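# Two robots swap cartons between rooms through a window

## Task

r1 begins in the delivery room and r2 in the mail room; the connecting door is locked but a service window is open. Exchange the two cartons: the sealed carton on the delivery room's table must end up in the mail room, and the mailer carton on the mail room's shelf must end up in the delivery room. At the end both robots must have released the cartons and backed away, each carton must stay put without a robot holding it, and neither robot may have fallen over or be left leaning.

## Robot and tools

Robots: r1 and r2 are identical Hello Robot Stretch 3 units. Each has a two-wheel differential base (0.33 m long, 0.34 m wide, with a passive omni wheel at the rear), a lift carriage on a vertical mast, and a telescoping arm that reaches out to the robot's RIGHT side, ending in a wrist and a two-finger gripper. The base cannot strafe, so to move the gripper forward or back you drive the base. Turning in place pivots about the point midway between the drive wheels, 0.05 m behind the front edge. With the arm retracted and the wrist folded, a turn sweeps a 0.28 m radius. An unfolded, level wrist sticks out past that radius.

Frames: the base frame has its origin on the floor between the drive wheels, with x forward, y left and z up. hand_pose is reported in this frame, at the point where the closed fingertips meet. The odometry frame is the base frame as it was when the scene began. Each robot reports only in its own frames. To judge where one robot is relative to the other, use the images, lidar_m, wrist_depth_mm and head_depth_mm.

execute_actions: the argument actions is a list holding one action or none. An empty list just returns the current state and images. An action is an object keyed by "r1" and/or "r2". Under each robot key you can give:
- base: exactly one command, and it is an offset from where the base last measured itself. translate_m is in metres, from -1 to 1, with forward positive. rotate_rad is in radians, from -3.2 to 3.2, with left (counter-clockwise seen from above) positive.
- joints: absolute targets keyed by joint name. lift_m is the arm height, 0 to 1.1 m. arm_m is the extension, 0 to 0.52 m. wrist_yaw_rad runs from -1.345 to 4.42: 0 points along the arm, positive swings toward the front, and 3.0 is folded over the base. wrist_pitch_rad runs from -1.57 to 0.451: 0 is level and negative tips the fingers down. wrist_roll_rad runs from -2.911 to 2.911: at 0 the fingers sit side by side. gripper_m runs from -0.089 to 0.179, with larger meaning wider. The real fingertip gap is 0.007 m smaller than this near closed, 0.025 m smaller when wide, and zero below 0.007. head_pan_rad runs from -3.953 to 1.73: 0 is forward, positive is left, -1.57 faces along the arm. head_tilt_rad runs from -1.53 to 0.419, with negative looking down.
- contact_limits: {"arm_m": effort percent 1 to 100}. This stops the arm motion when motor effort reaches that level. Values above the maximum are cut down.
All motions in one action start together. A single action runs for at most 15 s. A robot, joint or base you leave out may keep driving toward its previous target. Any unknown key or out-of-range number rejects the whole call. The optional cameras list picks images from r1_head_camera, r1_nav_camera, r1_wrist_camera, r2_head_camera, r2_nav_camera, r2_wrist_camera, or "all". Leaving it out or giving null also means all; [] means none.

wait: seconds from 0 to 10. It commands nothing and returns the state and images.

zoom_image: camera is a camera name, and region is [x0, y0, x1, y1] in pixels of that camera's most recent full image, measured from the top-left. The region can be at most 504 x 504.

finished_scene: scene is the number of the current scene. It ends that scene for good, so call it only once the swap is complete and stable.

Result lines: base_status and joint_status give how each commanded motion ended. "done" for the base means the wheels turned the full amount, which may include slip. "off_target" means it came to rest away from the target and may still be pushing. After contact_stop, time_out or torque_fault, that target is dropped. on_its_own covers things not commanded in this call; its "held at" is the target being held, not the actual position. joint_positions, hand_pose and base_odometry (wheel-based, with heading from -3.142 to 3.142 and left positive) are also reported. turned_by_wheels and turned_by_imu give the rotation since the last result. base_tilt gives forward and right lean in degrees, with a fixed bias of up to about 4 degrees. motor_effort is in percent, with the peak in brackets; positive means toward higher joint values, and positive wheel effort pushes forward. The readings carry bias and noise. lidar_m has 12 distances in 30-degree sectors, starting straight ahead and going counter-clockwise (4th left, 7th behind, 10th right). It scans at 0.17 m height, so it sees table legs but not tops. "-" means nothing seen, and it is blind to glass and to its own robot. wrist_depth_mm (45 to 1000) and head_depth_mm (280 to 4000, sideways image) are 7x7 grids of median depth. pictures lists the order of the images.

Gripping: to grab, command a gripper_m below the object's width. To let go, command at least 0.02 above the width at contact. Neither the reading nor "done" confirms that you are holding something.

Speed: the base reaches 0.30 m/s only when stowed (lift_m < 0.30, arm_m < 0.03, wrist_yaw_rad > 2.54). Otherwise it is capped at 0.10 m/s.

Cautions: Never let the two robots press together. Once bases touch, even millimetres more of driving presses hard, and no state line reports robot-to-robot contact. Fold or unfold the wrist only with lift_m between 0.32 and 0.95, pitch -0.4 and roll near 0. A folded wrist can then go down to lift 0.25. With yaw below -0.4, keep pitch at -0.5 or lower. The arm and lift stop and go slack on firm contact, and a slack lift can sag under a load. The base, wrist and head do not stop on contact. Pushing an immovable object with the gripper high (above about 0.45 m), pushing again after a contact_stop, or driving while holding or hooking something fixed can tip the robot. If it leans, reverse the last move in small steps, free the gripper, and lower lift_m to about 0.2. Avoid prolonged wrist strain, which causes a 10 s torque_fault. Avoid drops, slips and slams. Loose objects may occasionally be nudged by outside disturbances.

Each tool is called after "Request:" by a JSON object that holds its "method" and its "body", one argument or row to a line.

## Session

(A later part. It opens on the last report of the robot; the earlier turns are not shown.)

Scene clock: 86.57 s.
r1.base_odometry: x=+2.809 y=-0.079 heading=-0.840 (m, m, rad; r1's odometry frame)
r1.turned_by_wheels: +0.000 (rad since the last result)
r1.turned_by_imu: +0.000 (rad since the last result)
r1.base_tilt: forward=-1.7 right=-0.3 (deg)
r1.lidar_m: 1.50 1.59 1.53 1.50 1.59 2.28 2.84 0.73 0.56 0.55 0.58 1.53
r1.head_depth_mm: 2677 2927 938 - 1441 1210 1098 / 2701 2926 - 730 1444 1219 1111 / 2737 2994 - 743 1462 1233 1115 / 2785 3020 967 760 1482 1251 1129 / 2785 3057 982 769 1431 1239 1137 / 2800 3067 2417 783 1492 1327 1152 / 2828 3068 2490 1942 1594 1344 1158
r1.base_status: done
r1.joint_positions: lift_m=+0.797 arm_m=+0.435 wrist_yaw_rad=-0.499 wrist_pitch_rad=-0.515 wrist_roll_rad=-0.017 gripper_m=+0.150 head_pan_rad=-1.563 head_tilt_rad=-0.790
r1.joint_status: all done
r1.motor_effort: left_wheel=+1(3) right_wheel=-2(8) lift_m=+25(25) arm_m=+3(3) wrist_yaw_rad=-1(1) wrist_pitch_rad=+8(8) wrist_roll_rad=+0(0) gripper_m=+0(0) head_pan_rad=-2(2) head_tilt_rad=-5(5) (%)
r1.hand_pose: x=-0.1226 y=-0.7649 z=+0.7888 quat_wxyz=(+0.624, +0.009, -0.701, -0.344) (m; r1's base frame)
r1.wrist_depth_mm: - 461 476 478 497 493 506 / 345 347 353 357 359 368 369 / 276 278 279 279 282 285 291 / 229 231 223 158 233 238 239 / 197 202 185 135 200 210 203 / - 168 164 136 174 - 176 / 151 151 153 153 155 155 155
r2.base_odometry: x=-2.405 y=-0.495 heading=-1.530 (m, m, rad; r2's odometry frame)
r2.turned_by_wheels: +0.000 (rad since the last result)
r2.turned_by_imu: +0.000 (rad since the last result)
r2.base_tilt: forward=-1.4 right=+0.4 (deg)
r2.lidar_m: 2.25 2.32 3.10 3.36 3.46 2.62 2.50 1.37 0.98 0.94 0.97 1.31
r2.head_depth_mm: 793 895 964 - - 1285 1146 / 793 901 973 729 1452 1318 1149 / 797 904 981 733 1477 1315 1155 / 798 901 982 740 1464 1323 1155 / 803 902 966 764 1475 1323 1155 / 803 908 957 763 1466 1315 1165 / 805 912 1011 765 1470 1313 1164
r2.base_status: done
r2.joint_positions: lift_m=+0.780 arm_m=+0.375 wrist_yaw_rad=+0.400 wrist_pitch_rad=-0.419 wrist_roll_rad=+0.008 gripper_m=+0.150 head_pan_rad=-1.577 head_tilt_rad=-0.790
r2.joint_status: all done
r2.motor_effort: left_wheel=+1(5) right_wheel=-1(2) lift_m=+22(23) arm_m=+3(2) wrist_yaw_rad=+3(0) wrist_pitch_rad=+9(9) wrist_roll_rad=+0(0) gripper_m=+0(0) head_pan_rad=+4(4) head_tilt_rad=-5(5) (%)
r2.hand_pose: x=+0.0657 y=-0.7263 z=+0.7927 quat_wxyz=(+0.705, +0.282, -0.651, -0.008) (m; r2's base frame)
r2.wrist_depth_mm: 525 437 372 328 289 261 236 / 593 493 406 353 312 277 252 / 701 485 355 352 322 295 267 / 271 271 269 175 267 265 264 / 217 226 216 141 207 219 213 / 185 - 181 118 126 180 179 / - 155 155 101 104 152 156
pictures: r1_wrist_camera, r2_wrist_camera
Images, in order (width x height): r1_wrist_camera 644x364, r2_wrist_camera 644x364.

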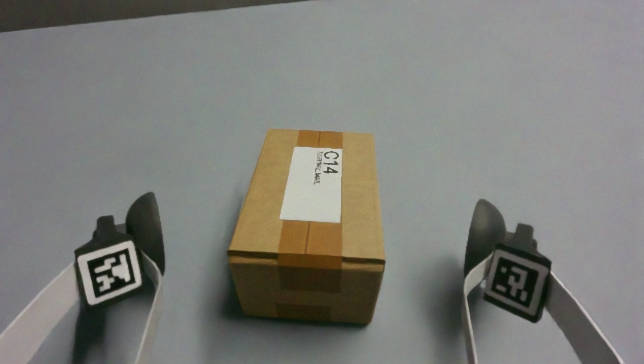

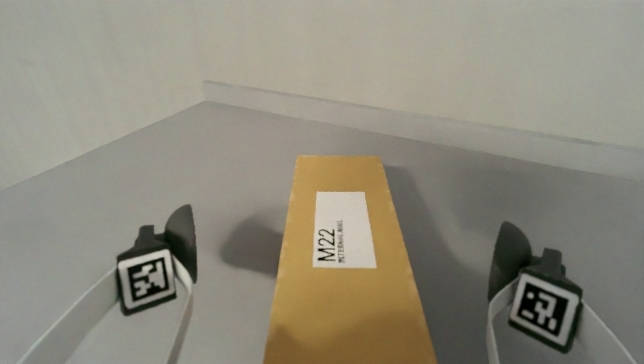

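Request:
{"method": "execute_actions", "body": {
  "actions": [
    {"r1":{"joints":{"arm_m":0.442,"lift_m":0.792}},"r2":{"base":{"translate_m":0.003},"joints":{"arm_m":0.383,"lift_m":0.768}}}
  ],
  "cameras": []
}}

Request:
{"method": "execute_actions", "body": {
  "actions": [
    {"r1":{"joints":{"gripper_m":0.022}},"r2":{"joints":{"gripper_m":0.035}}}
  ],
  "cameras": []
}}

Request:
{"method": "execute_actions", "body": {
  "actions": [
    {"r1":{"joints":{"lift_m":0.88}},"r2":{"joints":{"lift_m":0.86}}}
  ],
  "cameras": ["r1_wrist_camera","r2_wrist_camera"]
}}

Scene clock: 94.27 s.
r1.base_odometry: x=+2.809 y=-0.079 heading=-0.840 (m, m, rad; r1's odometry frame)
r1.turned_by_wheels: +0.000 (rad since the last result)
r1.turned_by_imu: +0.000 (rad since the last result)
r1.base_tilt: forward=-1.7 right=-0.2 (deg)
r1.lidar_m: 1.50 1.59 1.54 1.51 1.59 2.28 2.84 0.73 0.56 0.54 0.58 1.53
r1.head_depth_mm: 2691 2917 939 - 1441 1207 1094 / 2714 2942 - 732 1453 1216 1104 / 2735 2968 - 741 1465 1231 1121 / 2749 3013 962 757 1490 1247 1128 / 2814 3062 985 770 1425 1238 1145 / 2806 3080 2445 782 1487 1328 1152 / 2805 3033 2500 1926 1588 1343 1166
r1.base_status: not commanded
r1.joint_positions: lift_m=+0.792 arm_m=+0.442 wrist_yaw_rad=-0.499 wrist_pitch_rad=-0.515 wrist_roll_rad=-0.017 gripper_m=+0.150 head_pan_rad=-1.563 head_tilt_rad=-0.790
r1.joint_status: all done
r1.motor_effort: left_wheel=+2(2) right_wheel=-2(2) lift_m=+24(24) arm_m=+2(5) wrist_yaw_rad=-1(1) wrist_pitch_rad=+8(8) wrist_roll_rad=+0(0) gripper_m=+0(0) head_pan_rad=-2(2) head_tilt_rad=-5(5) (%)
r1.hand_pose: x=-0.1226 y=-0.7719 z=+0.7838 quat_wxyz=(+0.624, +0.009, -0.701, -0.344) (m; r1's base frame)
r1.wrist_depth_mm: - 456 466 470 474 478 489 / 334 338 338 343 349 351 363 / 268 268 272 181 274 277 281 / 220 223 215 150 220 229 230 / 191 198 181 128 189 201 196 / - 162 159 125 165 - 171 / 147 148 148 145 149 150 151
r2.base_odometry: x=-2.404 y=-0.498 heading=-1.530 (m, m, rad; r2's odometry frame)
r2.turned_by_wheels: +0.000 (rad since the last result)
r2.turned_by_imu: +0.000 (rad since the last result)
r2.base_tilt: forward=-1.2 right=+0.6 (deg)
r2.lidar_m: 2.25 2.32 3.09 3.35 3.45 2.61 2.50 1.37 0.98 0.94 0.97 1.31
r2.head_depth_mm: 793 894 954 796 - - 1147 / 792 895 973 732 1448 1313 1149 / 800 902 982 721 1466 1314 1150 / 797 899 979 736 1465 1324 1156 / 799 905 955 761 1470 1315 1165 / 802 908 957 762 1477 1316 1160 / 804 913 1011 765 1474 1325 1163
r2.base_status: done
r2.joint_positions: lift_m=+0.768 arm_m=+0.383 wrist_yaw_rad=+0.400 wrist_pitch_rad=-0.419 wrist_roll_rad=+0.008 gripper_m=+0.150 head_pan_rad=-1.577 head_tilt_rad=-0.790
r2.joint_status: all done
r2.motor_effort: left_wheel=+2(7) right_wheel=+0(4) lift_m=+22(22) arm_m=+3(3) wrist_yaw_rad=+1(1) wrist_pitch_rad=+9(9) wrist_roll_rad=+0(0) gripper_m=+0(0) head_pan_rad=+3(5) head_tilt_rad=-5(4) (%)
r2.hand_pose: x=+0.0657 y=-0.7343 z=+0.7807 quat_wxyz=(+0.705, +0.282, -0.651, -0.008) (m; r2's base frame)
r2.wrist_depth_mm: 504 424 364 318 282 254 231 / 573 477 397 345 304 271 246 / 672 329 324 323 304 283 257 / 248 248 248 154 234 245 245 / 199 208 199 123 183 200 197 / 166 - 166 104 107 166 165 / - 143 139 89 89 140 143
pictures: none
No camera images: the call's "cameras" was empty. Leave "cameras" out to get every camera's image.

Scene clock: 96.03 s.
r1.base_odometry: x=+2.809 y=-0.079 heading=-0.840 (m, m, rad; r1's odometry frame)
r1.turned_by_wheels: +0.000 (rad since the last result)
r1.turned_by_imu: +0.000 (rad since the last result)
r1.base_tilt: forward=-1.8 right=-0.2 (deg)
r1.lidar_m: 1.50 1.58 1.54 1.50 1.59 2.28 2.84 0.73 0.56 0.54 0.58 1.53
r1.head_depth_mm: 2685 2924 936 - 1444 1207 1099 / 2730 2931 - 732 1448 1219 1107 / 2711 2942 - 745 1470 1230 1117 / 2768 3014 961 753 1497 1247 1130 / 2787 3027 981 770 1429 1239 1137 / 2819 3050 2417 784 1489 1323 1152 / 2831 3033 2488 1933 1592 1348 1158
r1.base_status: not commanded
r1.joint_positions: lift_m=+0.792 arm_m=+0.442 wrist_yaw_rad=-0.499 wrist_pitch_rad=-0.515 wrist_roll_rad=-0.017 gripper_m=+0.023 head_pan_rad=-1.563 head_tilt_rad=-0.790
r1.joint_status: all done
r1.motor_effort: left_wheel=+2(3) right_wheel=-2(2) lift_m=+24(25) arm_m=+2(2) wrist_yaw_rad=-1(1) wrist_pitch_rad=+8(8) wrist_roll_rad=+0(0) gripper_m=-20(91) head_pan_rad=-2(2) head_tilt_rad=-5(5) (%)
r1.hand_pose: x=-0.1226 y=-0.7719 z=+0.7837 quat_wxyz=(+0.624, +0.009, -0.701, -0.344) (m; r1's base frame)
r1.wrist_depth_mm: - 453 468 469 472 479 490 / 337 341 342 343 347 352 358 / 265 267 269 182 276 279 281 / 222 224 222 149 219 227 233 / 189 190 129 127 136 195 198 / 165 167 158 133 161 171 171 / 146 147 149 148 149 150 151
r2.base_odometry: x=-2.404 y=-0.498 heading=-1.530 (m, m, rad; r2's odometry frame)
r2.turned_by_wheels: +0.000 (rad since the last result)
r2.turned_by_imu: +0.000 (rad since the last result)
r2.base_tilt: forward=-1.3 right=+0.4 (deg)
r2.lidar_m: 2.25 2.32 3.10 3.35 3.47 2.61 2.50 1.37 0.98 0.94 0.97 1.30
r2.head_depth_mm: 788 892 954 796 - - 1147 / 797 895 973 730 1453 1309 1150 / 794 904 977 721 1471 1321 1149 / 797 900 979 736 1478 1323 1154 / 801 912 961 760 1459 1317 1155 / 798 910 958 763 1477 1331 1156 / 804 912 1004 766 1479 1332 1166
r2.base_status: not commanded
r2.joint_positions: lift_m=+0.768 arm_m=+0.383 wrist_yaw_rad=+0.400 wrist_pitch_rad=-0.419 wrist_roll_rad=+0.008 gripper_m=+0.036 head_pan_rad=-1.577 head_tilt_rad=-0.790
r2.joint_status: all done
r2.motor_effort: left_wheel=+2(2) right_wheel=+0(0) lift_m=+22(22) arm_m=+3(4) wrist_yaw_rad=+1(0) wrist_pitch_rad=+9(9) wrist_roll_rad=+0(0) gripper_m=-22(100) head_pan_rad=+4(5) head_tilt_rad=-4(4) (%)
r2.hand_pose: x=+0.0657 y=-0.7343 z=+0.7808 quat_wxyz=(+0.705, +0.282, -0.651, -0.008) (m; r2's base frame)
r2.wrist_depth_mm: 502 424 363 318 282 255 230 / 582 477 394 347 305 272 245 / 674 329 329 326 305 283 258 / 250 248 249 154 234 245 244 / 200 200 207 123 134 197 197 / 166 170 109 103 103 168 165 / 143 143 135 89 91 138 142
pictures: none
No camera images: the call's "cameras" was empty. Leave "cameras" out to get every camera's image.

Scene clock: 97.70 s.
r1.base_odometry: x=+2.809 y=-0.079 heading=-0.840 (m, m, rad; r1's odometry frame)
r1.turned_by_wheels: +0.000 (rad since the last result)
r1.turned_by_imu: +0.000 (rad since the last result)
r1.base_tilt: forward=-1.7 right=-0.2 (deg)
r1.lidar_m: 1.50 1.59 1.54 1.51 1.59 2.28 2.84 0.73 0.56 0.54 0.58 1.53
r1.head_depth_mm: 2689 2926 - 714 1429 1209 1095 / 2723 - 866 734 1456 1218 1107 / 2747 - 876 743 1462 1232 1119 / 2747 3042 961 757 1490 1247 1131 / 2773 3056 981 770 1425 1238 1150 / 2814 3087 2436 785 1501 1330 1152 / 2866 3008 2493 1944 1583 1341 1161
r1.base_status: not commanded
r1.joint_positions: lift_m=+0.880 arm_m=+0.442 wrist_yaw_rad=-0.499 wrist_pitch_rad=-0.524 wrist_roll_rad=-0.017 gripper_m=+0.023 head_pan_rad=-1.563 head_tilt_rad=-0.790
r1.joint_status: all done
r1.motor_effort: left_wheel=+2(2) right_wheel=-2(2) lift_m=+41(42) arm_m=+2(3) wrist_yaw_rad=+0(0) wrist_pitch_rad=+12(13) wrist_roll_rad=+0(0) gripper_m=-20(20) head_pan_rad=-2(2) head_tilt_rad=-5(5) (%)
r1.hand_pose: x=-0.1220 y=-0.7708 z=+0.8692 quat_wxyz=(+0.623, +0.012, -0.701, -0.347) (m; r1's base frame)
r1.wrist_depth_mm: - - - - - 740 767 / - 520 525 533 547 535 551 / 416 413 422 188 419 423 430 / 346 351 350 151 342 353 361 / 297 297 131 127 134 304 308 / 260 260 199 133 252 266 265 / 229 232 231 227 234 235 236
r2.base_odometry: x=-2.404 y=-0.498 heading=-1.530 (m, m, rad; r2's odometry frame)
r2.turned_by_wheels: +0.000 (rad since the last result)
r2.turned_by_imu: +0.000 (rad since the last result)
r2.base_tilt: forward=-1.3 right=+0.3 (deg)
r2.lidar_m: 2.25 2.32 3.09 3.35 3.46 2.62 2.50 1.37 0.98 0.94 0.97 1.30
r2.head_depth_mm: 791 879 - 722 1439 1299 1142 / 793 862 878 749 1447 1313 1150 / 796 873 - 756 1455 1318 1151 / 802 885 856 762 1463 1315 1147 / 801 903 949 761 1476 1321 1160 / 801 910 958 761 1474 1334 1157 / 802 913 1011 771 1476 1331 1164
r2.base_status: not commanded
r2.joint_positions: lift_m=+0.860 arm_m=+0.383 wrist_yaw_rad=+0.400 wrist_pitch_rad=-0.424 wrist_roll_rad=+0.008 gripper_m=+0.036 head_pan_rad=-1.577 head_tilt_rad=-0.790
r2.joint_status: all done
r2.motor_effort: left_wheel=+2(2) right_wheel=+0(0) lift_m=+40(43) arm_m=+3(4) wrist_yaw_rad=+2(0) wrist_pitch_rad=+12(12) wrist_roll_rad=+0(0) gripper_m=-21(22) head_pan_rad=+5(5) head_tilt_rad=-5(4) (%)
r2.hand_pose: x=+0.0655 y=-0.7337 z=+0.8709 quat_wxyz=(+0.705, +0.283, -0.650, -0.010) (m; r2's base frame)
r2.wrist_depth_mm: 505 424 362 318 283 253 231 / 583 481 401 348 305 273 245 / 685 541 444 380 332 292 263 / 847 613 405 386 356 317 281 / - 325 340 324 324 315 297 / 275 281 266 273 272 277 269 / 236 236 230 107 223 231 233
pictures: r1_wrist_camera, r2_wrist_camera
Images, in order (width x height): r1_wrist_camera 644x364, r2_wrist_camera 644x364.

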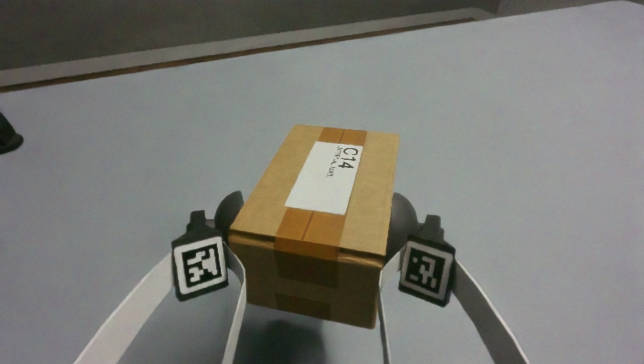

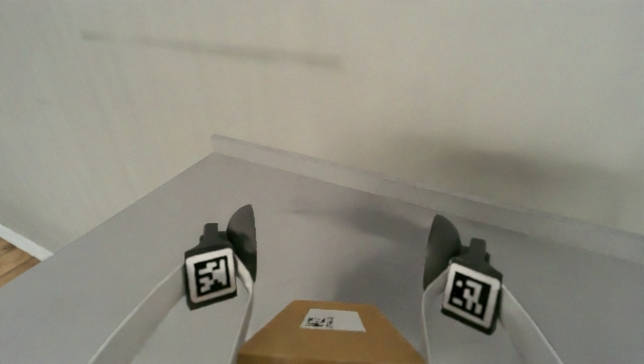

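Request:
{"method": "execute_actions", "body": {
  "actions": [
    {"r1":{"joints":{"arm_m":0.002,"wrist_yaw_rad":3.0,"wrist_pitch_rad":-0.42}},"r2":{"joints":{"lift_m":0.772,"arm_m":0.37}}}
  ],
  "cameras": []
}}

Request:
{"method": "execute_actions", "body": {
  "actions": [
    {"r1":{"base":{"rotate_rad":-0.06},"joints":{"lift_m":0.29}},"r2":{"joints":{"gripper_m":0.14}}}
  ],
  "cameras": ["r2_wrist_camera"]
}}

Request:
{"method": "execute_actions", "body": {
  "actions": [
    {"r1":{"base":{"translate_m":-1}},"r2":{"joints":{"lift_m":0.92}}}
  ],
  "cameras": []
}}

Request:
{"method": "execute_actions", "body": {
  "actions": [
    {"r1":{"base":{"translate_m":-1}},"r2":{"joints":{"wrist_pitch_rad":-0.9}}}
  ],
  "cameras": ["r2_wrist_camera"]
}}

Scene clock: 110.77 s.
r1.base_odometry: x=+2.809 y=-0.079 heading=-0.840 (m, m, rad; r1's odometry frame)
r1.turned_by_wheels: +0.000 (rad since the last result)
r1.turned_by_imu: -0.001 (rad since the last result)
r1.base_tilt: forward=-1.8 right=-0.3 (deg)
r1.lidar_m: 1.50 1.59 1.54 1.50 1.59 2.28 2.84 0.73 0.56 0.54 0.57 1.53
r1.head_depth_mm: 2678 2933 909 723 1147 - 1093 / 2715 2918 926 735 1482 - - / 2739 2974 945 748 1505 - 1122 / 2800 3037 964 757 1537 - 1113 / 2784 3099 984 767 1435 1259 1138 / 2832 3098 2409 785 1491 1337 1154 / 2817 3059 2511 1927 1589 1353 1159
r1.base_status: not commanded
r1.joint_positions: lift_m=+0.880 arm_m=+0.002 wrist_yaw_rad=+2.999 wrist_pitch_rad=-0.450 wrist_roll_rad=-0.017 gripper_m=+0.023 head_pan_rad=-1.563 head_tilt_rad=-0.790
r1.joint_status: all done
r1.motor_effort: left_wheel=+2(2) right_wheel=-2(2) lift_m=+41(41) arm_m=-2(1) wrist_yaw_rad=+2(4) wrist_pitch_rad=+15(15) wrist_roll_rad=+0(0) gripper_m=-19(20) head_pan_rad=-2(3) head_tilt_rad=-5(5) (%)
r1.hand_pose: x=+0.0101 y=+0.0708 z=+0.8852 quat_wxyz=(+0.206, +0.693, +0.110, +0.682) (m; r1's base frame)
r1.wrist_depth_mm: - - - - - - - / - - - - - - - / - - - 187 - - - / - - - 151 - - - / - - 131 127 134 - - / - - 142 133 - - - / - - - - - - -
r2.base_odometry: x=-2.404 y=-0.498 heading=-1.530 (m, m, rad; r2's odometry frame)
r2.turned_by_wheels: +0.000 (rad since the last result)
r2.turned_by_imu: +0.000 (rad since the last result)
r2.base_tilt: forward=-1.3 right=+0.5 (deg)
r2.lidar_m: 2.25 2.32 3.10 3.35 3.47 2.61 2.50 1.37 0.99 0.94 0.97 1.30
r2.head_depth_mm: 791 894 967 773 - - 1142 / 793 901 976 731 1448 1315 1150 / 796 899 978 724 1463 1319 1155 / 798 904 975 735 1464 1314 1152 / 800 909 951 759 1467 1321 1161 / 802 907 956 763 1470 1322 1156 / 804 913 1010 767 1469 1336 1164
r2.base_status: not commanded
r2.joint_positions: lift_m=+0.773 arm_m=+0.370 wrist_yaw_rad=+0.401 wrist_pitch_rad=-0.392 wrist_roll_rad=+0.009 gripper_m=+0.036 head_pan_rad=-1.577 head_tilt_rad=-0.790
r2.joint_status: all done
r2.motor_effort: left_wheel=+0(3) right_wheel=+2(1) lift_m=+17(34) arm_m=-2(3) wrist_yaw_rad=+0(0) wrist_pitch_rad=-5(11) wrist_roll_rad=-1(1) gripper_m=-21(22) head_pan_rad=+6(5) head_tilt_rad=-4(4) (%)
r2.hand_pose: x=+0.0673 y=-0.7249 z=+0.7912 quat_wxyz=(+0.705, +0.273, -0.655, +0.002) (m; r2's base frame)
r2.wrist_depth_mm: 524 437 379 327 294 262 239 / 594 488 411 359 315 280 253 / 694 528 371 356 330 297 267 / 290 275 274 177 258 272 265 / 218 218 227 136 209 216 215 / 181 180 147 113 109 179 179 / 154 154 150 96 99 150 153
pictures: none
No camera images: the call's "cameras" was empty. Leave "cameras" out to get every camera's image.

Scene clock: 116.97 s.
r1.base_odometry: x=+2.809 y=-0.079 heading=-0.900 (m, m, rad; r1's odometry frame)
r1.turned_by_wheels: -0.060 (rad since the last result)
r1.turned_by_imu: -0.060 (rad since the last result)
r1.base_tilt: forward=-1.8 right=-0.3 (deg)
r1.lidar_m: 1.50 1.56 1.56 1.51 1.56 2.14 2.84 0.77 0.57 0.54 0.56 1.55
r1.head_depth_mm: 2740 2963 909 725 1459 1208 1097 / 2728 2938 925 735 1486 1219 1105 / 2739 2945 946 744 1477 1234 1120 / 2725 2965 963 757 1483 1247 1128 / 2755 3026 984 770 1514 1228 1139 / 2758 3073 1039 783 903 1320 1151 / 2797 3059 2504 1888 1546 1343 1165
r1.base_status: done
r1.joint_positions: lift_m=+0.290 arm_m=+0.002 wrist_yaw_rad=+2.999 wrist_pitch_rad=-0.450 wrist_roll_rad=-0.017 gripper_m=+0.023 head_pan_rad=-1.563 head_tilt_rad=-0.790
r1.joint_status: all done
r1.motor_effort: left_wheel=+3(9) right_wheel=-3(7) lift_m=+25(33) arm_m=-2(2) wrist_yaw_rad=+2(2) wrist_pitch_rad=+15(15) wrist_roll_rad=+0(0) gripper_m=-19(19) head_pan_rad=-2(2) head_tilt_rad=-5(6) (%)
r1.hand_pose: x=+0.0101 y=+0.0708 z=+0.2959 quat_wxyz=(+0.206, +0.693, +0.110, +0.682) (m; r1's base frame)
r1.wrist_depth_mm: - - - - - - - / - - - - - - - / 843 - 866 190 848 846 851 / 642 673 662 150 661 691 683 / 558 545 131 127 134 574 566 / 479 504 142 133 464 490 497 / - - - - 431 429 427
r2.base_odometry: x=-2.404 y=-0.498 heading=-1.530 (m, m, rad; r2's odometry frame)
r2.turned_by_wheels: +0.000 (rad since the last result)
r2.turned_by_imu: +0.000 (rad since the last result)
r2.base_tilt: forward=-1.3 right=+0.5 (deg)
r2.lidar_m: 2.25 2.32 3.11 3.35 3.44 2.62 2.50 1.37 0.98 0.94 0.97 1.30
r2.head_depth_mm: 793 892 972 772 - - 1135 / 796 900 970 729 1448 1300 1146 / 795 907 983 714 1454 1320 1155 / 801 904 984 741 1462 1322 1156 / 799 905 957 757 1480 1323 1161 / 801 908 957 766 1466 1331 1163 / 801 914 1009 766 1480 1347 1165
r2.base_status: not commanded
r2.joint_positions: lift_m=+0.772 arm_m=+0.370 wrist_yaw_rad=+0.401 wrist_pitch_rad=-0.415 wrist_roll_rad=+0.010 gripper_m=+0.140 head_pan_rad=-1.577 head_tilt_rad=-0.790
r2.joint_status: all done
r2.motor_effort: left_wheel=+1(1) right_wheel=+0(1) lift_m=+21(21) arm_m=-2(2) wrist_yaw_rad=-1(0) wrist_pitch_rad=+7(7) wrist_roll_rad=-2(2) gripper_m=+0(90) head_pan_rad=+5(5) head_tilt_rad=-5(5) (%)
r2.hand_pose: x=+0.0662 y=-0.7222 z=+0.7857 quat_wxyz=(+0.704, +0.281, -0.652, -0.007) (m; r2's base frame)
r2.wrist_depth_mm: 522 444 377 329 292 263 240 / 597 491 408 359 315 283 253 / 699 369 341 340 318 296 267 / 259 258 258 171 232 253 252 / 208 216 206 130 191 212 204 / 174 179 167 109 117 - 170 / - 148 142 94 99 143 146
pictures: r2_wrist_camera
Images, in order (width x height): r2_wrist_camera 644x364.

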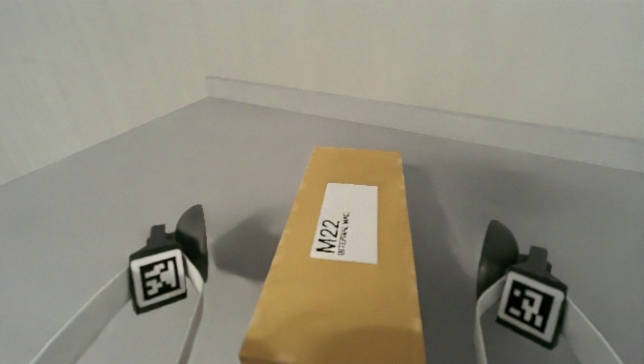

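Scene clock: 121.97 s.
r1.base_odometry: x=+2.187 y=+0.704 heading=-0.900 (m, m, rad; r1's odometry frame)
r1.turned_by_wheels: +0.000 (rad since the last result)
r1.turned_by_imu: -0.005 (rad since the last result)
r1.base_tilt: forward=-1.8 right=-0.3 (deg)
r1.lidar_m: 2.50 2.13 1.56 1.50 1.55 1.91 1.83 1.89 0.56 0.55 0.57 0.77
r1.head_depth_mm: 2727 2977 2219 749 1431 1258 1093 / 2733 2912 927 736 1417 1193 1109 / 2732 2945 946 747 1498 1228 1114 / 2722 2994 965 759 1488 1251 1124 / 2743 3067 985 770 1512 1264 1141 / 2735 3119 1003 783 1514 1299 1152 / 2774 3096 1026 796 1543 1279 1166
r1.base_status: done
r1.joint_positions: lift_m=+0.290 arm_m=+0.002 wrist_yaw_rad=+2.999 wrist_pitch_rad=-0.450 wrist_roll_rad=-0.017 gripper_m=+0.023 head_pan_rad=-1.563 head_tilt_rad=-0.790
r1.joint_status: not commanded
r1.motor_effort: left_wheel=+3(6) right_wheel=-3(10) lift_m=+25(25) arm_m=-2(2) wrist_yaw_rad=+1(2) wrist_pitch_rad=+15(15) wrist_roll_rad=+0(0) gripper_m=-20(19) head_pan_rad=-2(1) head_tilt_rad=-5(4) (%)
r1.hand_pose: x=+0.0100 y=+0.0708 z=+0.2959 quat_wxyz=(+0.206, +0.693, +0.110, +0.683) (m; r1's base frame)
r1.wrist_depth_mm: - - - - - - - / - - - - - - - / 831 834 806 189 869 855 857 / 663 680 681 151 664 708 681 / 567 570 131 127 135 569 579 / 480 508 141 133 466 494 501 / - - - - 426 428 426
r2.base_odometry: x=-2.404 y=-0.498 heading=-1.530 (m, m, rad; r2's odometry frame)
r2.turned_by_wheels: +0.000 (rad since the last result)
r2.turned_by_imu: +0.000 (rad since the last result)
r2.base_tilt: forward=-1.3 right=+0.4 (deg)
r2.lidar_m: 2.25 2.32 3.09 3.34 3.45 2.61 2.50 1.37 0.98 0.94 0.97 1.31
r2.head_depth_mm: 792 - 903 751 1450 1307 1147 / 781 - 921 751 1457 1307 1159 / 798 - 883 757 1460 1305 1149 / 798 904 901 759 1467 1318 1167 / 798 910 940 765 1483 1306 1157 / 805 908 960 760 1478 1325 1165 / 806 910 1010 765 1481 1328 1163
r2.base_status: not commanded
r2.joint_positions: lift_m=+0.920 arm_m=+0.370 wrist_yaw_rad=+0.401 wrist_pitch_rad=-0.416 wrist_roll_rad=+0.010 gripper_m=+0.140 head_pan_rad=-1.577 head_tilt_rad=-0.790
r2.joint_status: all done
r2.motor_effort: left_wheel=+2(1) right_wheel=+0(0) lift_m=+39(42) arm_m=-2(2) wrist_yaw_rad=+0(0) wrist_pitch_rad=+7(7) wrist_roll_rad=-2(2) gripper_m=+0(0) head_pan_rad=+5(5) head_tilt_rad=-5(5) (%)
r2.hand_pose: x=+0.0661 y=-0.7221 z=+0.9328 quat_wxyz=(+0.704, +0.281, -0.652, -0.007) (m; r2's base frame)
r2.wrist_depth_mm: 527 438 378 329 295 263 238 / 602 494 417 360 315 282 254 / 712 559 464 392 343 304 273 / 867 655 493 436 375 327 290 / - 822 419 418 394 350 314 / - 362 350 350 348 - 324 / - 301 298 253 298 290 296
pictures: none
No camera images: the call's "cameras" was empty. Leave "cameras" out to get every camera's image.

Scene clock: 126.97 s.
r1.base_odometry: x=+1.565 y=+1.488 heading=-0.900 (m, m, rad; r1's odometry frame)
r1.turned_by_wheels: +0.000 (rad since the last result)
r1.turned_by_imu: -0.005 (rad since the last result)
r1.base_tilt: forward=-1.8 right=-0.3 (deg)
r1.lidar_m: 2.08 2.15 1.56 1.49 1.19 0.87 0.83 0.86 1.17 3.06 1.45 0.99
r1.head_depth_mm: 2617 2633 2232 1774 1460 1263 1097 / 2717 2967 2250 1786 1487 1268 1111 / 2765 2938 2298 1816 1501 1289 1112 / 2740 3003 2349 1844 1526 1297 1124 / 2761 3012 2394 1885 1547 1305 1141 / 2781 3026 2442 1918 1578 1321 1152 / 2744 3071 2502 1934 1582 1346 1163
r1.base_status: done
r1.joint_positions: lift_m=+0.290 arm_m=+0.002 wrist_yaw_rad=+2.999 wrist_pitch_rad=-0.450 wrist_roll_rad=-0.017 gripper_m=+0.023 head_pan_rad=-1.563 head_tilt_rad=-0.790
r1.joint_status: not commanded
r1.motor_effort: left_wheel=+3(8) right_wheel=-3(12) lift_m=+25(25) arm_m=-2(2) wrist_yaw_rad=+1(1) wrist_pitch_rad=+15(15) wrist_roll_rad=+0(0) gripper_m=-20(20) head_pan_rad=-2(2) head_tilt_rad=-5(5) (%)
r1.hand_pose: x=+0.0100 y=+0.0708 z=+0.2959 quat_wxyz=(+0.206, +0.693, +0.110, +0.683) (m; r1's base frame)
r1.wrist_depth_mm: - - - - - - - / - - - - - - - / 848 820 825 188 879 842 866 / 675 659 660 150 668 669 682 / 551 560 131 126 134 585 581 / 484 497 141 134 460 484 493 / - - - - 430 428 433
r2.base_odometry: x=-2.404 y=-0.498 heading=-1.530 (m, m, rad; r2's odometry frame)
r2.turned_by_wheels: +0.000 (rad since the last result)
r2.turned_by_imu: +0.000 (rad since the last result)
r2.base_tilt: forward=-1.3 right=+0.4 (deg)
r2.lidar_m: 2.25 2.32 3.09 3.35 3.46 2.61 2.50 1.37 0.98 0.94 0.97 1.30
r2.head_depth_mm: 790 - 907 752 1440 1312 1154 / 780 - 927 753 1450 1310 1160 / 798 - 854 754 1452 1310 1153 / 797 883 955 760 1455 1317 1153 / 798 903 951 760 1464 1329 1155 / 804 902 955 761 1477 1332 1166 / 806 905 1012 767 1486 1338 1168
r2.base_status: not commanded
r2.joint_positions: lift_m=+0.920 arm_m=+0.370 wrist_yaw_rad=+0.401 wrist_pitch_rad=-0.907 wrist_roll_rad=+0.010 gripper_m=+0.140 head_pan_rad=-1.577 head_tilt_rad=-0.790
r2.joint_status: all done
r2.motor_effort: left_wheel=+0(0) right_wheel=+0(1) lift_m=+39(39) arm_m=-2(2) wrist_yaw_rad=+1(0) wrist_pitch_rad=+3(8) wrist_roll_rad=-2(2) gripper_m=+0(0) head_pan_rad=+5(5) head_tilt_rad=-4(4) (%)
r2.hand_pose: x=+0.0325 y=-0.6431 z=+0.8416 quat_wxyz=(+0.682, +0.429, -0.564, -0.180) (m; r2's base frame)
r2.wrist_depth_mm: 754 585 376 368 346 319 292 / - 343 336 329 321 316 305 / - 309 303 242 286 286 282 / 286 279 276 215 265 262 259 / 260 260 253 202 245 244 238 / 240 241 233 231 228 - 221 / 227 220 218 214 211 206 206
pictures: r2_wrist_camera
Images, in order (width x height): r2_wrist_camera 644x364.

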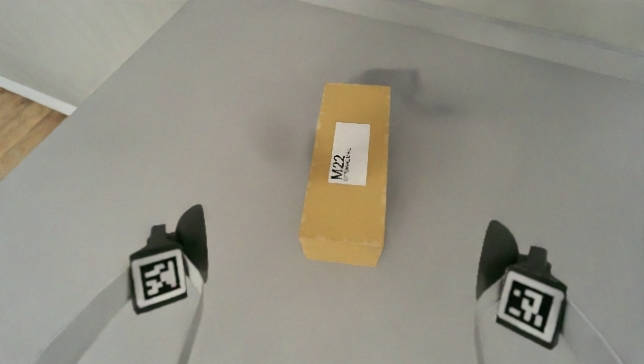

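Request:
{"method": "execute_actions", "body": {
  "actions": [
    {"r1":{"base":{"rotate_rad":-1.7}},"r2":{"base":{"translate_m":0.043},"joints":{"wrist_yaw_rad":0.3,"arm_m":0.437}}}
  ],
  "cameras": []
}}

Request:
{"method": "execute_actions", "body": {
  "actions": [
    {"r1":{"base":{"translate_m":0.85}},"r2":{"joints":{"lift_m":0.862}}}
  ],
  "cameras": ["r2_wrist_camera"]
}}

Scene clock: 136.17 s.
r1.base_odometry: x=+1.565 y=+1.488 heading=-2.600 (m, m, rad; r1's odometry frame)
r1.turned_by_wheels: -1.700 (rad since the last result)
r1.turned_by_imu: -1.696 (rad since the last result)
r1.base_tilt: forward=-1.8 right=-0.3 (deg)
r1.lidar_m: 2.25 1.45 0.99 1.49 2.43 1.62 1.50 1.36 0.90 0.83 0.84 1.06
r1.head_depth_mm: 707 809 938 1125 1372 1257 1095 / 702 800 931 1108 1370 1265 1102 / 693 789 920 1089 1351 1284 1118 / 687 782 902 1075 1322 1299 1137 / 679 772 894 1059 1298 1312 1136 / 673 764 879 1042 1278 1325 1152 / 665 757 870 1027 1253 1340 1164
r1.base_status: done
r1.joint_positions: lift_m=+0.290 arm_m=+0.002 wrist_yaw_rad=+2.999 wrist_pitch_rad=-0.450 wrist_roll_rad=-0.017 gripper_m=+0.023 head_pan_rad=-1.563 head_tilt_rad=-0.790
r1.joint_status: not commanded
r1.motor_effort: left_wheel=+3(14) right_wheel=-3(11) lift_m=+25(25) arm_m=-2(2) wrist_yaw_rad=+1(1) wrist_pitch_rad=+15(15) wrist_roll_rad=+0(0) gripper_m=-19(19) head_pan_rad=-2(2) head_tilt_rad=-5(5) (%)
r1.hand_pose: x=+0.0100 y=+0.0708 z=+0.2959 quat_wxyz=(+0.206, +0.693, +0.110, +0.683) (m; r1's base frame)
r1.wrist_depth_mm: - - - - - - - / - - - - - - - / 836 837 850 187 855 855 902 / 675 670 668 151 654 691 683 / 558 560 131 126 134 564 589 / 483 507 140 133 468 478 496 / - - - - 431 433 432
r2.base_odometry: x=-2.403 y=-0.541 heading=-1.530 (m, m, rad; r2's odometry frame)
r2.turned_by_wheels: +0.000 (rad since the last result)
r2.turned_by_imu: +0.000 (rad since the last result)
r2.base_tilt: forward=-1.4 right=+0.5 (deg)
r2.lidar_m: 2.21 2.28 3.04 3.35 3.46 2.66 2.54 1.37 0.98 0.94 0.97 1.30
r2.head_depth_mm: 777 - 904 750 1441 1309 1144 / 766 - 939 752 1445 1320 1147 / 782 - 882 757 1457 1321 1158 / 794 886 881 755 1467 1319 1156 / 799 902 953 758 1476 1321 1161 / 799 906 954 764 1477 1330 1166 / 804 906 1059 786 1478 1335 1165
r2.base_status: done
r2.joint_positions: lift_m=+0.920 arm_m=+0.437 wrist_yaw_rad=+0.301 wrist_pitch_rad=-0.908 wrist_roll_rad=+0.010 gripper_m=+0.140 head_pan_rad=-1.577 head_tilt_rad=-0.790
r2.joint_status: all done
r2.motor_effort: left_wheel=+2(7) right_wheel=+0(2) lift_m=+39(40) arm_m=+3(3) wrist_yaw_rad=+0(1) wrist_pitch_rad=+3(4) wrist_roll_rad=-2(2) gripper_m=+0(1) head_pan_rad=+4(4) head_tilt_rad=-4(5) (%)
r2.hand_pose: x=+0.0195 y=-0.7141 z=+0.8415 quat_wxyz=(+0.672, +0.401, -0.585, -0.214) (m; r2's base frame)
r2.wrist_depth_mm: 488 410 350 318 292 265 241 / 633 348 334 327 314 295 271 / 913 307 304 295 290 286 280 / 290 280 275 216 265 260 258 / 260 260 253 198 241 244 239 / 241 242 233 183 224 - 221 / 226 220 218 171 209 206 206
pictures: none
No camera images: the call's "cameras" was empty. Leave "cameras" out to get every camera's image.

Scene clock: 140.83 s.
r1.base_odometry: x=+0.837 y=+1.049 heading=-2.599 (m, m, rad; r1's odometry frame)
r1.turned_by_wheels: +0.000 (rad since the last result)
r1.turned_by_imu: +0.004 (rad since the last result)
r1.base_tilt: forward=-1.8 right=-0.2 (deg)
r1.lidar_m: 1.96 2.47 1.00 0.99 1.20 2.52 2.34 1.19 0.79 0.74 0.74 0.94
r1.head_depth_mm: 618 707 822 982 1226 1255 1096 / 615 695 762 971 1205 1266 1107 / - 910 695 951 1185 1284 1115 / - 972 709 942 1158 1302 1130 / - 1003 725 926 1140 1306 1138 / - 3364 742 636 1116 1294 1150 / - 3481 757 632 1097 1301 1167
r1.base_status: done
r1.joint_positions: lift_m=+0.290 arm_m=+0.002 wrist_yaw_rad=+2.999 wrist_pitch_rad=-0.450 wrist_roll_rad=-0.017 gripper_m=+0.023 head_pan_rad=-1.563 head_tilt_rad=-0.790
r1.joint_status: not commanded
r1.motor_effort: left_wheel=+2(13) right_wheel=-2(6) lift_m=+25(25) arm_m=-2(2) wrist_yaw_rad=+1(1) wrist_pitch_rad=+15(15) wrist_roll_rad=+0(0) gripper_m=-19(19) head_pan_rad=-2(2) head_tilt_rad=-5(5) (%)
r1.hand_pose: x=+0.0100 y=+0.0708 z=+0.2959 quat_wxyz=(+0.206, +0.693, +0.110, +0.683) (m; r1's base frame)
r1.wrist_depth_mm: - - - - - - - / - - - - - - - / 801 793 851 189 844 871 866 / 674 666 678 150 673 691 702 / 552 569 131 127 135 579 571 / 481 515 141 133 461 490 499 / - - - - 427 429 439
r2.base_odometry: x=-2.403 y=-0.541 heading=-1.530 (m, m, rad; r2's odometry frame)
r2.turned_by_wheels: +0.000 (rad since the last result)
r2.turned_by_imu: +0.000 (rad since the last result)
r2.base_tilt: forward=-1.4 right=+0.6 (deg)
r2.lidar_m: 2.20 2.27 3.03 3.35 3.45 2.66 2.54 1.37 0.98 0.94 0.97 1.30
r2.head_depth_mm: 792 883 - 730 1434 1308 1146 / 794 860 907 755 1449 1316 1153 / 795 865 854 754 1449 1311 1155 / 798 905 952 758 1457 1314 1158 / 797 901 952 760 1470 1320 1160 / 803 907 957 758 1479 1329 1161 / 807 910 1054 788 1482 1329 1172
r2.base_status: not commanded
r2.joint_positions: lift_m=+0.862 arm_m=+0.437 wrist_yaw_rad=+0.301 wrist_pitch_rad=-0.908 wrist_roll_rad=+0.010 gripper_m=+0.140 head_pan_rad=-1.577 head_tilt_rad=-0.790
r2.joint_status: all done
r2.motor_effort: left_wheel=+1(2) right_wheel=-1(0) lift_m=+21(34) arm_m=+3(3) wrist_yaw_rad=+0(0) wrist_pitch_rad=+4(4) wrist_roll_rad=-2(2) gripper_m=+0(0) head_pan_rad=+6(5) head_tilt_rad=-5(5) (%)
r2.hand_pose: x=+0.0195 y=-0.7140 z=+0.7842 quat_wxyz=(+0.672, +0.401, -0.585, -0.214) (m; r2's base frame)
r2.wrist_depth_mm: 473 293 286 279 268 254 235 / 270 260 254 249 245 240 236 / 238 235 230 164 217 218 215 / 216 213 209 148 195 199 197 / 198 198 192 136 180 186 181 / 183 184 177 126 128 - 168 / - 167 165 117 118 157 157
pictures: r2_wrist_camera
Images, in order (width x height): r2_wrist_camera 644x364.

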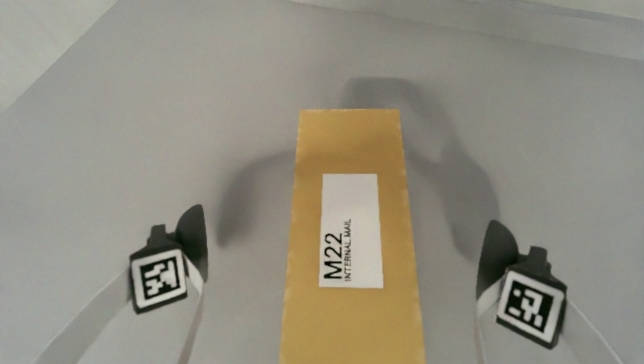

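Request:
{"method": "execute_actions", "body": {
  "actions": [
    {"r1":{"base":{"rotate_rad":0.12},"joints":{"lift_m":0.95}},"r2":{"joints":{"gripper_m":0.018}}}
  ],
  "cameras": []
}}

Request:
{"method": "execute_actions", "body": {
  "actions": [
    {"r1":{"base":{"translate_m":0.08},"joints":{"wrist_yaw_rad":0,"wrist_pitch_rad":-0.5,"head_tilt_rad":-0.7}},"r2":{"joints":{"lift_m":0.93}}}
  ],
  "cameras": ["r2_wrist_camera","r1_wrist_camera","r1_head_camera"]
}}

Scene clock: 155.23 s.
r1.base_odometry: x=+0.837 y=+1.049 heading=-2.480 (m, m, rad; r1's odometry frame)
r1.turned_by_wheels: +0.120 (rad since the last result)
r1.turned_by_imu: +0.119 (rad since the last result)
r1.base_tilt: forward=-1.7 right=-0.2 (deg)
r1.lidar_m: 2.44 2.53 0.99 0.96 0.96 2.42 2.34 1.04 0.76 0.73 0.77 1.05
r1.head_depth_mm: 609 684 745 756 - 1232 1112 / - 930 681 913 - - - / - 951 694 917 - - - / - 972 708 787 - 1245 1128 / - 1002 723 951 1141 1273 1137 / - 1033 739 951 1190 1321 1155 / - 3541 755 958 1189 1341 1164
r1.base_status: done
r1.joint_positions: lift_m=+0.950 arm_m=+0.002 wrist_yaw_rad=+2.999 wrist_pitch_rad=-0.450 wrist_roll_rad=-0.017 gripper_m=+0.023 head_pan_rad=-1.563 head_tilt_rad=-0.790
r1.joint_status: all done
r1.motor_effort: left_wheel=-1(8) right_wheel=+2(8) lift_m=+41(43) arm_m=-2(2) wrist_yaw_rad=+1(1) wrist_pitch_rad=+15(15) wrist_roll_rad=+0(0) gripper_m=-20(20) head_pan_rad=-2(3) head_tilt_rad=-5(5) (%)
r1.hand_pose: x=+0.0100 y=+0.0709 z=+0.9553 quat_wxyz=(+0.206, +0.693, +0.110, +0.683) (m; r1's base frame)
r1.wrist_depth_mm: - - - - - - - / - - 953 997 - - - / - - - 188 - - - / - - - 150 - - - / - - 131 127 134 - - / - - 142 133 - - - / - - - - - - -
r2.base_odometry: x=-2.403 y=-0.541 heading=-1.530 (m, m, rad; r2's odometry frame)
r2.turned_by_wheels: +0.000 (rad since the last result)
r2.turned_by_imu: +0.000 (rad since the last result)
r2.base_tilt: forward=-1.4 right=+0.5 (deg)
r2.lidar_m: 2.21 2.28 3.02 3.35 3.46 2.66 2.55 1.36 0.98 0.94 0.97 1.30
r2.head_depth_mm: 789 878 - 730 1450 1310 1146 / 793 858 910 749 1444 1306 1145 / 795 866 864 759 1456 1315 1155 / 796 904 946 761 1455 1312 1152 / 800 905 952 763 1467 1330 1159 / 800 908 955 761 1473 1317 1166 / 800 913 1054 784 1480 1333 1169
r2.base_status: not commanded
r2.joint_positions: lift_m=+0.862 arm_m=+0.437 wrist_yaw_rad=+0.301 wrist_pitch_rad=-0.908 wrist_roll_rad=+0.010 gripper_m=+0.019 head_pan_rad=-1.577 head_tilt_rad=-0.790
r2.joint_status: all done
r2.motor_effort: left_wheel=+1(2) right_wheel=+0(1) lift_m=+22(22) arm_m=+2(3) wrist_yaw_rad=+0(1) wrist_pitch_rad=+4(4) wrist_roll_rad=-2(2) gripper_m=-18(99) head_pan_rad=+5(5) head_tilt_rad=-5(5) (%)
r2.hand_pose: x=+0.0194 y=-0.7141 z=+0.7842 quat_wxyz=(+0.672, +0.401, -0.585, -0.214) (m; r2's base frame)
r2.wrist_depth_mm: 468 294 286 279 266 253 235 / 269 260 255 251 246 240 237 / 239 235 230 163 217 218 215 / 216 214 209 148 199 199 197 / 199 195 196 136 139 184 182 / 183 181 174 126 125 171 168 / 169 168 165 117 157 160 157
pictures: none
No camera images: the call's "cameras" was empty. Leave "cameras" out to get every camera's image.

Scene clock: 157.73 s.
r1.base_odometry: x=+0.774 y=+1.000 heading=-2.480 (m, m, rad; r1's odometry frame)
r1.turned_by_wheels: +0.000 (rad since the last result)
r1.turned_by_imu: +0.000 (rad since the last result)
r1.base_tilt: forward=-1.7 right=-0.3 (deg)
r1.lidar_m: 2.36 2.45 0.96 1.29 1.00 2.51 2.43 1.04 0.76 0.74 0.76 1.05
r1.head_depth_mm: - 3626 779 630 - - - / - 3816 796 623 - - - / - 3747 811 632 - - 1142 / - 3802 836 645 1053 1266 1164 / - - 856 657 1058 1285 1177 / - - 872 669 1061 1290 1185 / - - 898 660 1065 1307 1195
r1.base_status: done
r1.joint_positions: lift_m=+0.950 arm_m=+0.002 wrist_yaw_rad=+0.002 wrist_pitch_rad=-0.524 wrist_roll_rad=-0.017 gripper_m=+0.023 head_pan_rad=-1.563 head_tilt_rad=-0.705
r1.joint_status: all done
r1.motor_effort: left_wheel=-1(4) right_wheel=+2(8) lift_m=+41(41) arm_m=-2(2) wrist_yaw_rad=-2(5) wrist_pitch_rad=+12(13) wrist_roll_rad=+0(0) gripper_m=-20(19) head_pan_rad=-2(2) head_tilt_rad=+2(13) (%)
r1.hand_pose: x=-0.0212 y=-0.3571 z=+0.9394 quat_wxyz=(+0.689, +0.185, -0.677, -0.181) (m; r1's base frame)
r1.wrist_depth_mm: 505 497 510 509 521 457 451 / 372 380 379 382 387 413 505 / 318 314 316 188 316 317 562 / 660 691 650 150 624 650 646 / 775 768 131 126 135 755 746 / 910 911 518 133 904 853 894 / - - - - - - -
r2.base_odometry: x=-2.403 y=-0.541 heading=-1.530 (m, m, rad; r2's odometry frame)
r2.turned_by_wheels: +0.000 (rad since the last result)
r2.turned_by_imu: +0.000 (rad since the last result)
r2.base_tilt: forward=-1.2 right=+0.6 (deg)
r2.lidar_m: 2.21 2.28 3.04 3.37 3.47 2.66 2.54 1.37 0.98 0.94 0.97 1.30
r2.head_depth_mm: 779 - 904 752 1441 1311 1145 / 768 942 939 753 1442 1314 1160 / 781 - 882 754 1463 1309 1156 / 796 906 856 760 1468 1322 1161 / 798 905 952 759 1476 1324 1162 / 800 907 958 764 1473 1328 1162 / 801 910 1053 785 1471 1334 1167
r2.base_status: not commanded
r2.joint_positions: lift_m=+0.930 arm_m=+0.437 wrist_yaw_rad=+0.301 wrist_pitch_rad=-0.915 wrist_roll_rad=+0.010 gripper_m=+0.019 head_pan_rad=-1.577 head_tilt_rad=-0.790
r2.joint_status: all done
r2.motor_effort: left_wheel=+2(1) right_wheel=-1(1) lift_m=+40(43) arm_m=+3(3) wrist_yaw_rad=+0(0) wrist_pitch_rad=+7(7) wrist_roll_rad=-2(2) gripper_m=-17(17) head_pan_rad=+5(6) head_tilt_rad=-4(4) (%)
r2.hand_pose: x=+0.0190 y=-0.7127 z=+0.8505 quat_wxyz=(+0.671, +0.403, -0.583, -0.216) (m; r2's base frame)
r2.wrist_depth_mm: 488 413 356 324 292 267 243 / 640 362 345 336 320 299 274 / 932 316 310 158 293 296 288 / 304 289 285 146 271 272 266 / 270 266 266 135 137 250 247 / 248 246 237 126 125 233 229 / 231 230 225 118 213 217 214
pictures: r1_head_camera (sideways: a quarter turn clockwise sets it upright), r1_wrist_camera, r2_wrist_camera
Images, in order (width x height): r1_head_camera 896x504, r1_wrist_camera 644x364, r2_wrist_camera 644x364.

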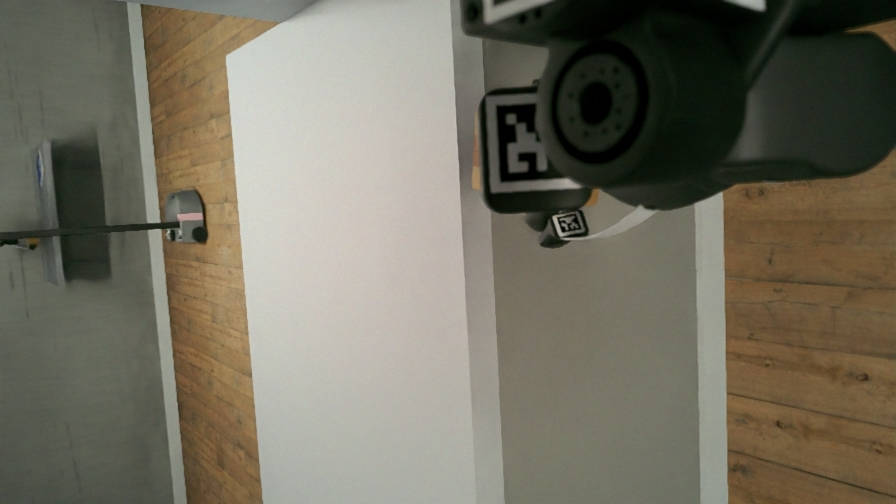

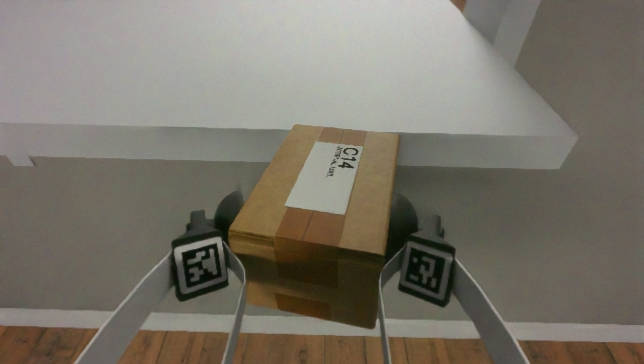

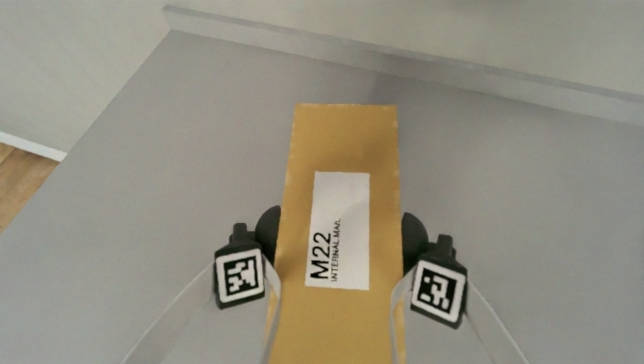

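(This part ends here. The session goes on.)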